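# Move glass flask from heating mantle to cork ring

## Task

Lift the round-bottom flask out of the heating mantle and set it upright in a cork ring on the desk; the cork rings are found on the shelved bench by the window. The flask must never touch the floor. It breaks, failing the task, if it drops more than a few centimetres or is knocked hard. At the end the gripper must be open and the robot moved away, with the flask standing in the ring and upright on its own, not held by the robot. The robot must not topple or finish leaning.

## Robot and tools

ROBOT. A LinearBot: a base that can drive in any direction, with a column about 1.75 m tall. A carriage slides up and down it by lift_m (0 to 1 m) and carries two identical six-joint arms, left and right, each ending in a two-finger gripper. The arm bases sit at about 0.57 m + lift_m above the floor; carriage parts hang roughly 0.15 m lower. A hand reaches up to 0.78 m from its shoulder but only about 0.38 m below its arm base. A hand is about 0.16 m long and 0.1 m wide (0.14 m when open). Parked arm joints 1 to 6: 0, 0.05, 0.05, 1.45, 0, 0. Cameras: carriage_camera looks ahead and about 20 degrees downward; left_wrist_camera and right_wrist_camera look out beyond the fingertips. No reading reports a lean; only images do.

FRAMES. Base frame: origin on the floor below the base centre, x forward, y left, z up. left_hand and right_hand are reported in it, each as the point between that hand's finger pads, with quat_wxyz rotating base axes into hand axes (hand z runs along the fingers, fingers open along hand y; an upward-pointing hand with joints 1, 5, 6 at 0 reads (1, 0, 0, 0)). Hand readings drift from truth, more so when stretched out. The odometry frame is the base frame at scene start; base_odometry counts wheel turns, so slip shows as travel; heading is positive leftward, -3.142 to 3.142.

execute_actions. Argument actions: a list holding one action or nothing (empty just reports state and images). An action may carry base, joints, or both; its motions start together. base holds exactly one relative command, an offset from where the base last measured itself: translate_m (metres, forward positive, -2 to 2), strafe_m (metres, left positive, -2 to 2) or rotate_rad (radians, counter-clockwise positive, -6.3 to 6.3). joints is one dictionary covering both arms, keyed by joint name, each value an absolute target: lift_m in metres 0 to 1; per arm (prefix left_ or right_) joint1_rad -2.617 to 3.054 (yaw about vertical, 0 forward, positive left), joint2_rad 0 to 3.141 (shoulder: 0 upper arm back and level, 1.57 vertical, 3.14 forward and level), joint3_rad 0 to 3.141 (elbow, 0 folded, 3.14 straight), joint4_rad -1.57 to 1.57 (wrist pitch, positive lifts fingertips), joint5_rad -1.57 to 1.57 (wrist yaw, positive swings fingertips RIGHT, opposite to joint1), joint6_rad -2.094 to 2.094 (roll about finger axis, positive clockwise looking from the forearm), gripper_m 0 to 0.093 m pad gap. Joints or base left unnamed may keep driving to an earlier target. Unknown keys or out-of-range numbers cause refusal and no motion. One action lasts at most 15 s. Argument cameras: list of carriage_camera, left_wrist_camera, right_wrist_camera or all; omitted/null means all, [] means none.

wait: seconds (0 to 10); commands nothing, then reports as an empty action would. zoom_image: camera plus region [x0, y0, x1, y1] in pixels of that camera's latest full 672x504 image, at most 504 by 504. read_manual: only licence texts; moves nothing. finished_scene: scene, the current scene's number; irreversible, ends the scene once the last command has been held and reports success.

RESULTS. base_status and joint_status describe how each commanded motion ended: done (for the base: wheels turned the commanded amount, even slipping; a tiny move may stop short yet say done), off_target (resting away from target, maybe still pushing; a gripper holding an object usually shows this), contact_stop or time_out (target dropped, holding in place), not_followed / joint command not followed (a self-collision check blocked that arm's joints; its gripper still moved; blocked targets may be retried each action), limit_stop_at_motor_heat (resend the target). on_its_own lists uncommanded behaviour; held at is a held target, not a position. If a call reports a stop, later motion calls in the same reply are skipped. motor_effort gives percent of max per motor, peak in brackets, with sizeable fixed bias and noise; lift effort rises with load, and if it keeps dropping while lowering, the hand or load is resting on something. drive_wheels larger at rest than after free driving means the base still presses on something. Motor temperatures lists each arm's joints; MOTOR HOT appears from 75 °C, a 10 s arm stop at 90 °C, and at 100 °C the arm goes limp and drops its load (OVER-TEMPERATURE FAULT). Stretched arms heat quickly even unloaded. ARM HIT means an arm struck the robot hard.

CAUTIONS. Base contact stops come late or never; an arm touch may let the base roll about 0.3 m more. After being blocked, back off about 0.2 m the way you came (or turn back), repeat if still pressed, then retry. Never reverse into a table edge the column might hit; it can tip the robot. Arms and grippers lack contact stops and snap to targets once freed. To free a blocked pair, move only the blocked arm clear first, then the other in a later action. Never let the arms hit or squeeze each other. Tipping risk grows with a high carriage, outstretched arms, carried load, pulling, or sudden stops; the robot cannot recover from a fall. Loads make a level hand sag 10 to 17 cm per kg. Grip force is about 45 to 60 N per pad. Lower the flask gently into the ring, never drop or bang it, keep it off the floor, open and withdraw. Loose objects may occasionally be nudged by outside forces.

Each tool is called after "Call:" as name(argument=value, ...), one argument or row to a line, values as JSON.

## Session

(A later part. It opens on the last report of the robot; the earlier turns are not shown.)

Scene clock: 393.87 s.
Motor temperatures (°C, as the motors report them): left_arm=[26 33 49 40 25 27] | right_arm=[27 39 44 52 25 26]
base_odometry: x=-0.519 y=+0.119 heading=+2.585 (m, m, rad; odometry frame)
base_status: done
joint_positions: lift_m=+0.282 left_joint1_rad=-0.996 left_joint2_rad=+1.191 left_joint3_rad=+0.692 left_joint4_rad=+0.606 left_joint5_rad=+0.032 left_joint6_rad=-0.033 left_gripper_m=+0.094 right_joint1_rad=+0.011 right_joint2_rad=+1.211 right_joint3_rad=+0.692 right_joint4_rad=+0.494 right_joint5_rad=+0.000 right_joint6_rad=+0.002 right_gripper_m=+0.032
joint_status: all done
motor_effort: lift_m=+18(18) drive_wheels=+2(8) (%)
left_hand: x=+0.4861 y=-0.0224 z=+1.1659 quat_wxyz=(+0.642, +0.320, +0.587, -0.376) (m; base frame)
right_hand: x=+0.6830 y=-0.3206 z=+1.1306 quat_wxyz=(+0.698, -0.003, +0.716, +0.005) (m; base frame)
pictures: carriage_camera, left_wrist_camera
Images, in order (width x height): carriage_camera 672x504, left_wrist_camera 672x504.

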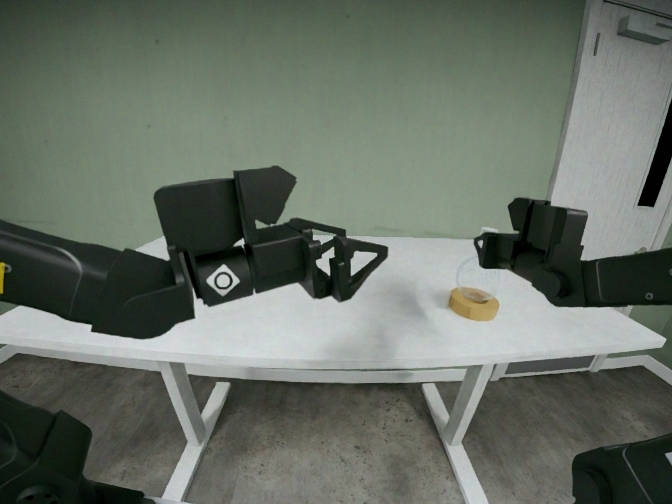

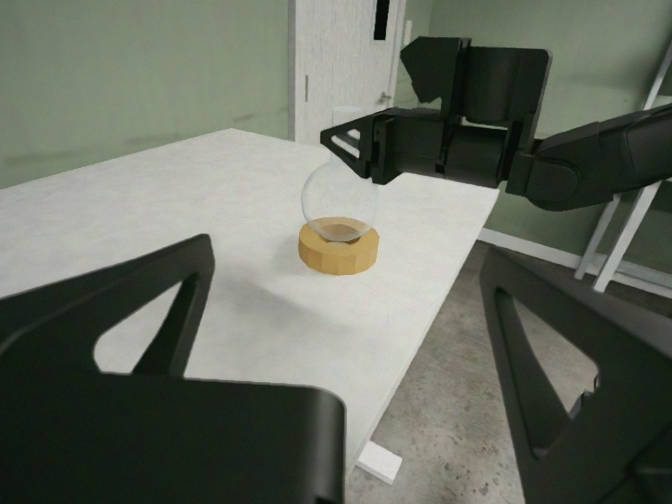

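Call:
execute_actions(
  actions=[
    {"joints": {"lift_m": 0.276}},
  ],
  cameras=["left_wrist_camera"],
)

Call:
execute_actions(
  actions=[
    {"joints": {"lift_m": 0.271}},
  ],
  cameras=["carriage_camera", "left_wrist_camera"],
)

Call:
zoom_image(
  camera="left_wrist_camera",
  region=[265, 90, 425, 310],
)

Scene clock: 401.47 s.
Motor temperatures (°C, as the motors report them): left_arm=[26 33 49 41 25 27] | right_arm=[27 39 44 53 25 26]
base_odometry: x=-0.519 y=+0.119 heading=+2.585 (m, m, rad; odometry frame)
base_status: not commanded
joint_positions: lift_m=+0.276 left_joint1_rad=-0.996 left_joint2_rad=+1.191 left_joint3_rad=+0.692 left_joint4_rad=+0.606 left_joint5_rad=+0.032 left_joint6_rad=-0.033 left_gripper_m=+0.094 right_joint1_rad=+0.011 right_joint2_rad=+1.211 right_joint3_rad=+0.692 right_joint4_rad=+0.494 right_joint5_rad=+0.000 right_joint6_rad=+0.002 right_gripper_m=+0.032
joint_status: all done
motor_effort: lift_m=+17(18) drive_wheels=+1(3) (%)
left_hand: x=+0.4861 y=-0.0224 z=+1.1600 quat_wxyz=(+0.642, +0.320, +0.587, -0.376) (m; base frame)
right_hand: x=+0.6830 y=-0.3206 z=+1.1246 quat_wxyz=(+0.698, -0.003, +0.716, +0.005) (m; base frame)
pictures: left_wrist_camera
Images, in order (width x height): left_wrist_camera 672x504.

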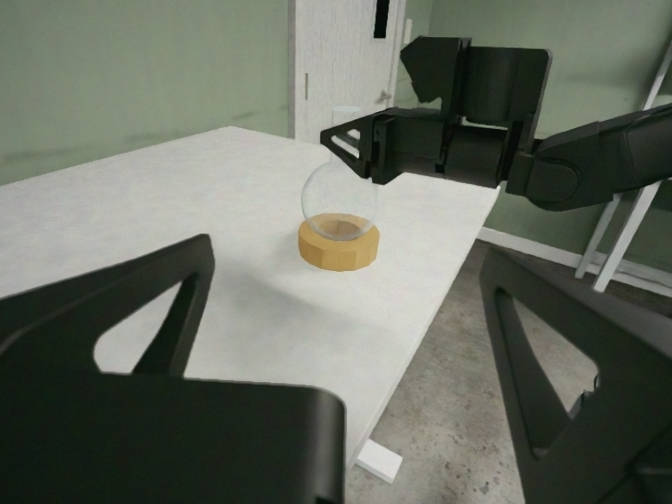

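Scene clock: 401.90 s.
Motor temperatures (°C, as the motors report them): left_arm=[26 33 49 41 25 27] | right_arm=[27 39 44 53 25 26]
base_odometry: x=-0.519 y=+0.119 heading=+2.585 (m, m, rad; odometry frame)
base_status: not commanded
joint_positions: lift_m=+0.271 left_joint1_rad=-0.996 left_joint2_rad=+1.191 left_joint3_rad=+0.692 left_joint4_rad=+0.606 left_joint5_rad=+0.032 left_joint6_rad=-0.033 left_gripper_m=+0.094 right_joint1_rad=+0.011 right_joint2_rad=+1.211 right_joint3_rad=+0.692 right_joint4_rad=+0.507 right_joint5_rad=+0.000 right_joint6_rad=+0.002 right_gripper_m=+0.032
joint_status: all done
motor_effort: lift_m=+17(17) drive_wheels=+1(2) (%)
left_hand: x=+0.4861 y=-0.0224 z=+1.1551 quat_wxyz=(+0.642, +0.320, +0.587, -0.376) (m; base frame)
right_hand: x=+0.6831 y=-0.3206 z=+1.1228 quat_wxyz=(+0.703, -0.003, +0.711, +0.004) (m; base frame)
pictures: carriage_camera, left_wrist_camera
Images, in order (width x height): carriage_camera 672x504, left_wrist_camera 672x504.

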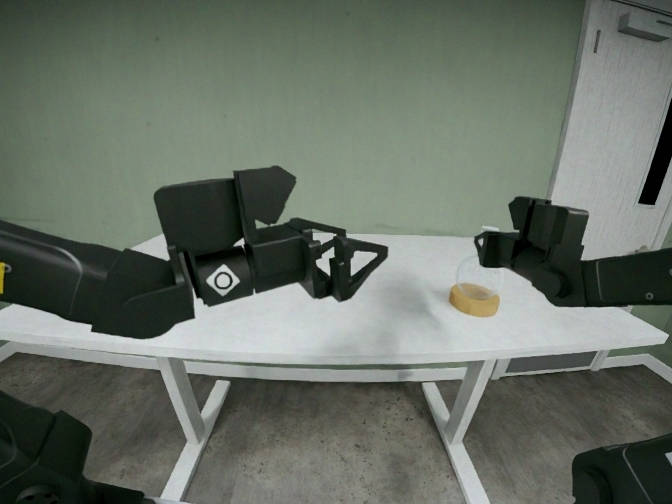

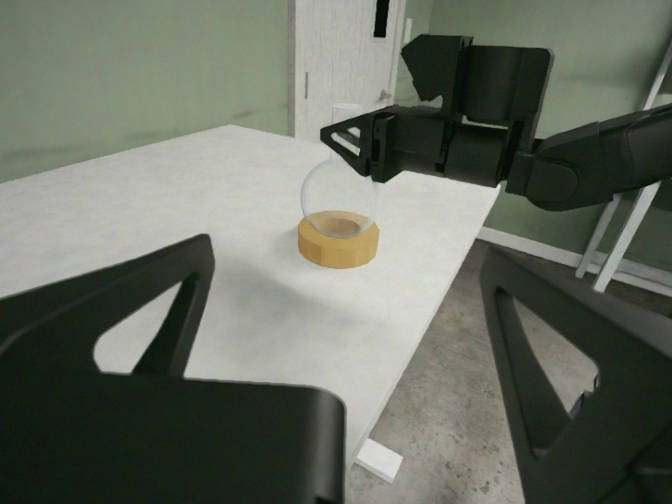

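Region (265, 90, 425, 310) of left_wrist_camera's 672x504 image, scaled by 2.291, with more detail than that image has; it fills the left 367 columns of this view, and the rest is white.

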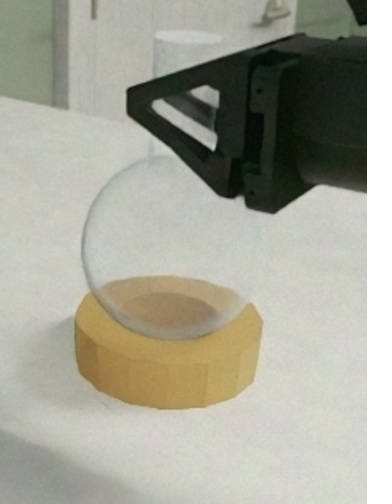

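Call:
execute_actions(
  actions=[
    {"joints": {"right_gripper_m": 0.08}},
  ],
)

Scene clock: 407.43 s.
Motor temperatures (°C, as the motors report them): left_arm=[26 33 50 41 25 27] | right_arm=[27 38 44 53 25 26]
base_odometry: x=-0.519 y=+0.119 heading=+2.585 (m, m, rad; odometry frame)
base_status: not commanded
joint_positions: lift_m=+0.271 left_joint1_rad=-0.996 left_joint2_rad=+1.191 left_joint3_rad=+0.692 left_joint4_rad=+0.606 left_joint5_rad=+0.032 left_joint6_rad=-0.033 left_gripper_m=+0.094 right_joint1_rad=+0.011 right_joint2_rad=+1.211 right_joint3_rad=+0.692 right_joint4_rad=+0.522 right_joint5_rad=+0.000 right_joint6_rad=+0.002 right_gripper_m=+0.080
joint_status: all done
motor_effort: lift_m=+17(17) drive_wheels=+2(1) (%)
left_hand: x=+0.4861 y=-0.0224 z=+1.1551 quat_wxyz=(+0.642, +0.320, +0.587, -0.376) (m; base frame)
right_hand: x=+0.6831 y=-0.3206 z=+1.1266 quat_wxyz=(+0.708, -0.003, +0.706, +0.004) (m; base frame)
pictures: carriage_camera, left_wrist_camera, right_wrist_camera
Images, in order (width x height): carriage_camera 672x504, left_wrist_camera 672x504, right_wrist_camera 672x504.

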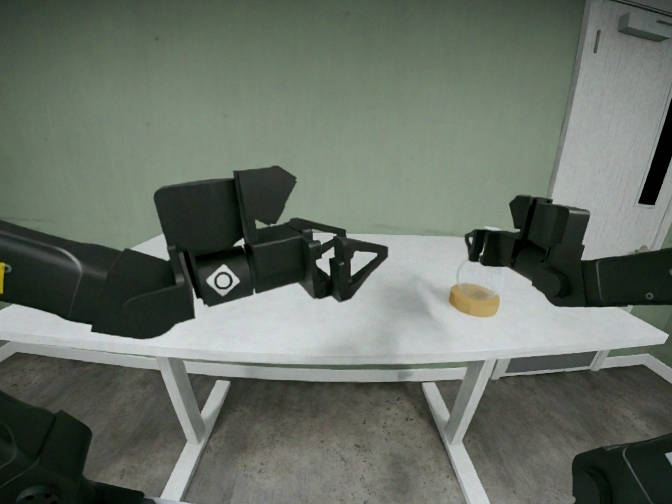

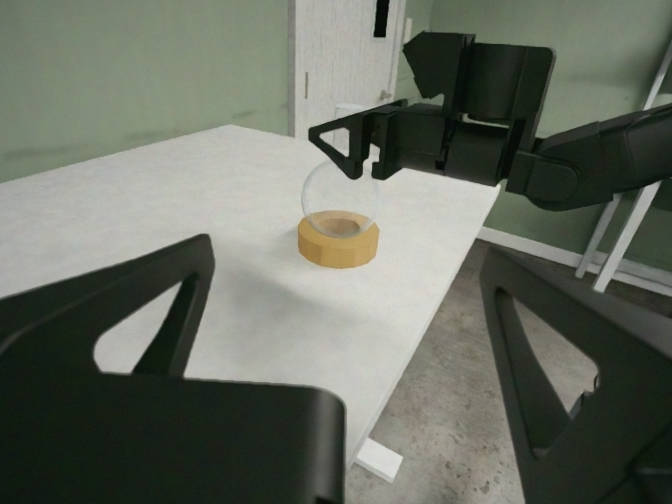

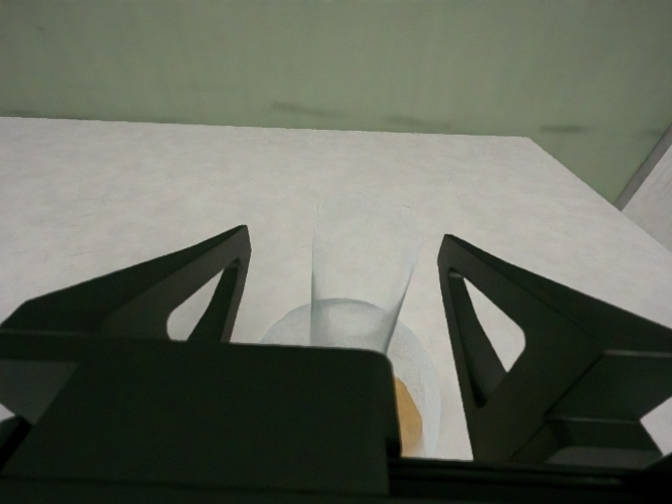

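Call:
execute_actions(
  actions=[
    {"base": {"translate_m": -0.4}, "joints": {"right_gripper_m": 0.092, "left_joint1_rad": 0, "left_joint2_rad": 0.05, "left_joint3_rad": 0.05, "left_joint4_rad": 1.45}},
  ],
)

Call:
zoom_image(
  camera="right_wrist_camera",
  region=[240, 0, 460, 220],
)

Call:
zoom_image(
  camera="carriage_camera",
  region=[360, 190, 480, 300],
)

Scene clock: 416.43 s.
Motor temperatures (°C, as the motors report them): left_arm=[26 33 49 40 25 27] | right_arm=[27 38 44 52 25 26]
base_odometry: x=-0.179 y=-0.092 heading=+2.586 (m, m, rad; odometry frame)
base_status: done
joint_positions: lift_m=+0.271 left_joint1_rad=-0.007 left_joint2_rad=+0.069 left_joint3_rad=+0.075 left_joint4_rad=+1.453 left_joint5_rad=+0.030 left_joint6_rad=-0.033 left_gripper_m=+0.094 right_joint1_rad=+0.011 right_joint2_rad=+1.211 right_joint3_rad=+0.692 right_joint4_rad=+0.528 right_joint5_rad=+0.000 right_joint6_rad=+0.002 right_gripper_m=+0.092
joint_status: all done
motor_effort: lift_m=+17(17) drive_wheels=+4(13) (%)
left_hand: x=+0.2966 y=+0.3197 z=+1.2720 quat_wxyz=(+0.998, +0.014, +0.056, -0.021) (m; base frame)
right_hand: x=+0.6831 y=-0.3206 z=+1.1281 quat_wxyz=(+0.710, -0.003, +0.704, +0.004) (m; base frame)
pictures: carriage_camera, left_wrist_camera, right_wrist_camera
Images, in order (width x height): carriage_camera 672x504, left_wrist_camera 672x504, right_wrist_camera 672x504.

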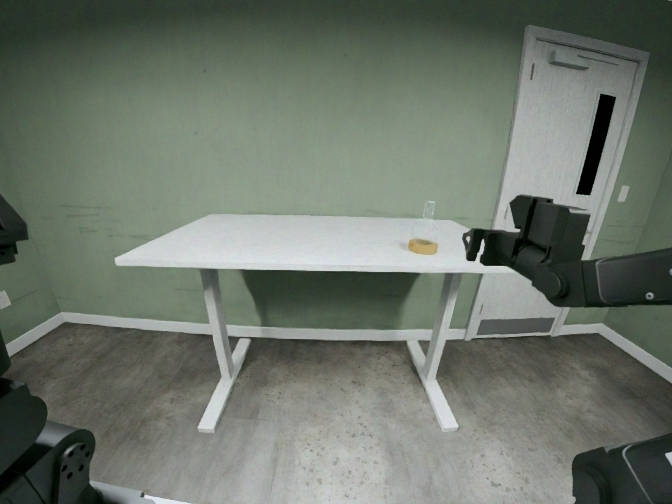

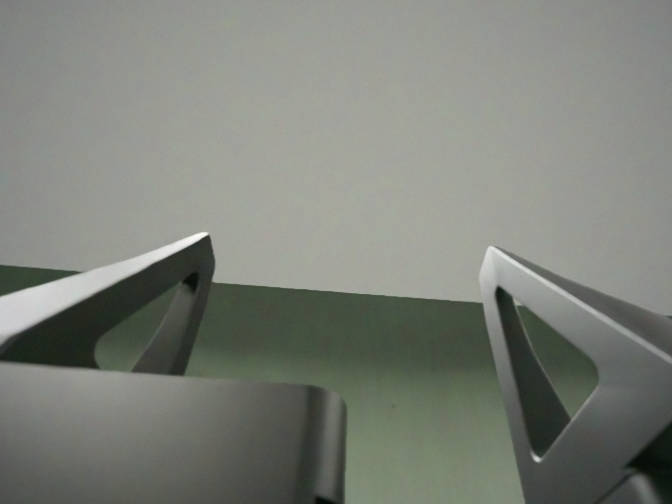

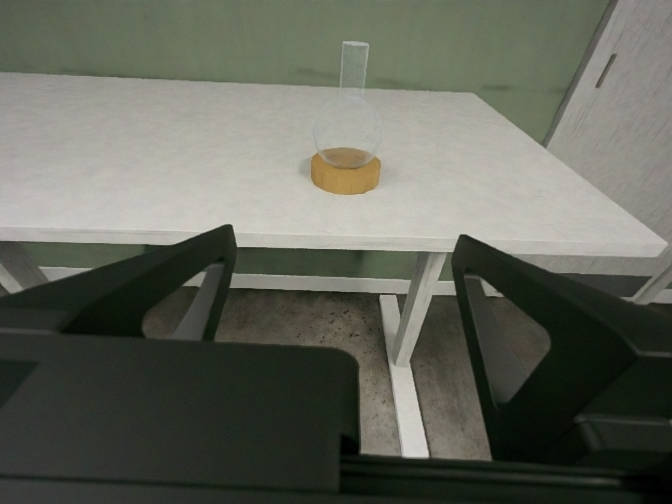

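Region (240, 0, 460, 220) of right_wrist_camera's 672x504 image, scaled by 2.291, with more detail than that image has.

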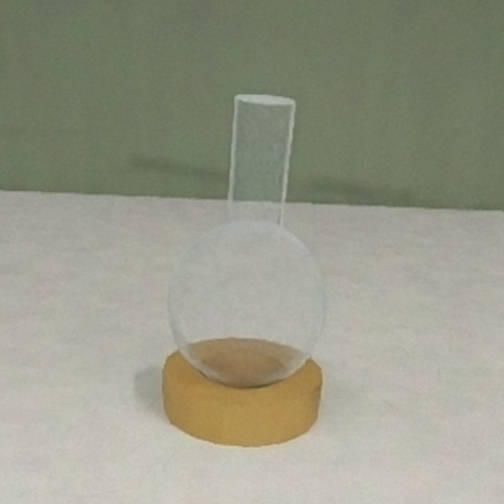

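Region (360, 190, 480, 300) of carriage_camera's 672x504 image, scaled by 4.200, with more detail than that image has; it fills the top 462 rows of this view, and the rest is white.

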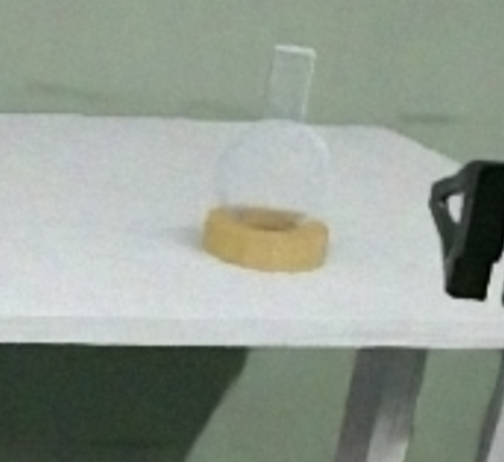

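Call:
finished_scene(
  scene=2,
)

The scene is finished: the task was done.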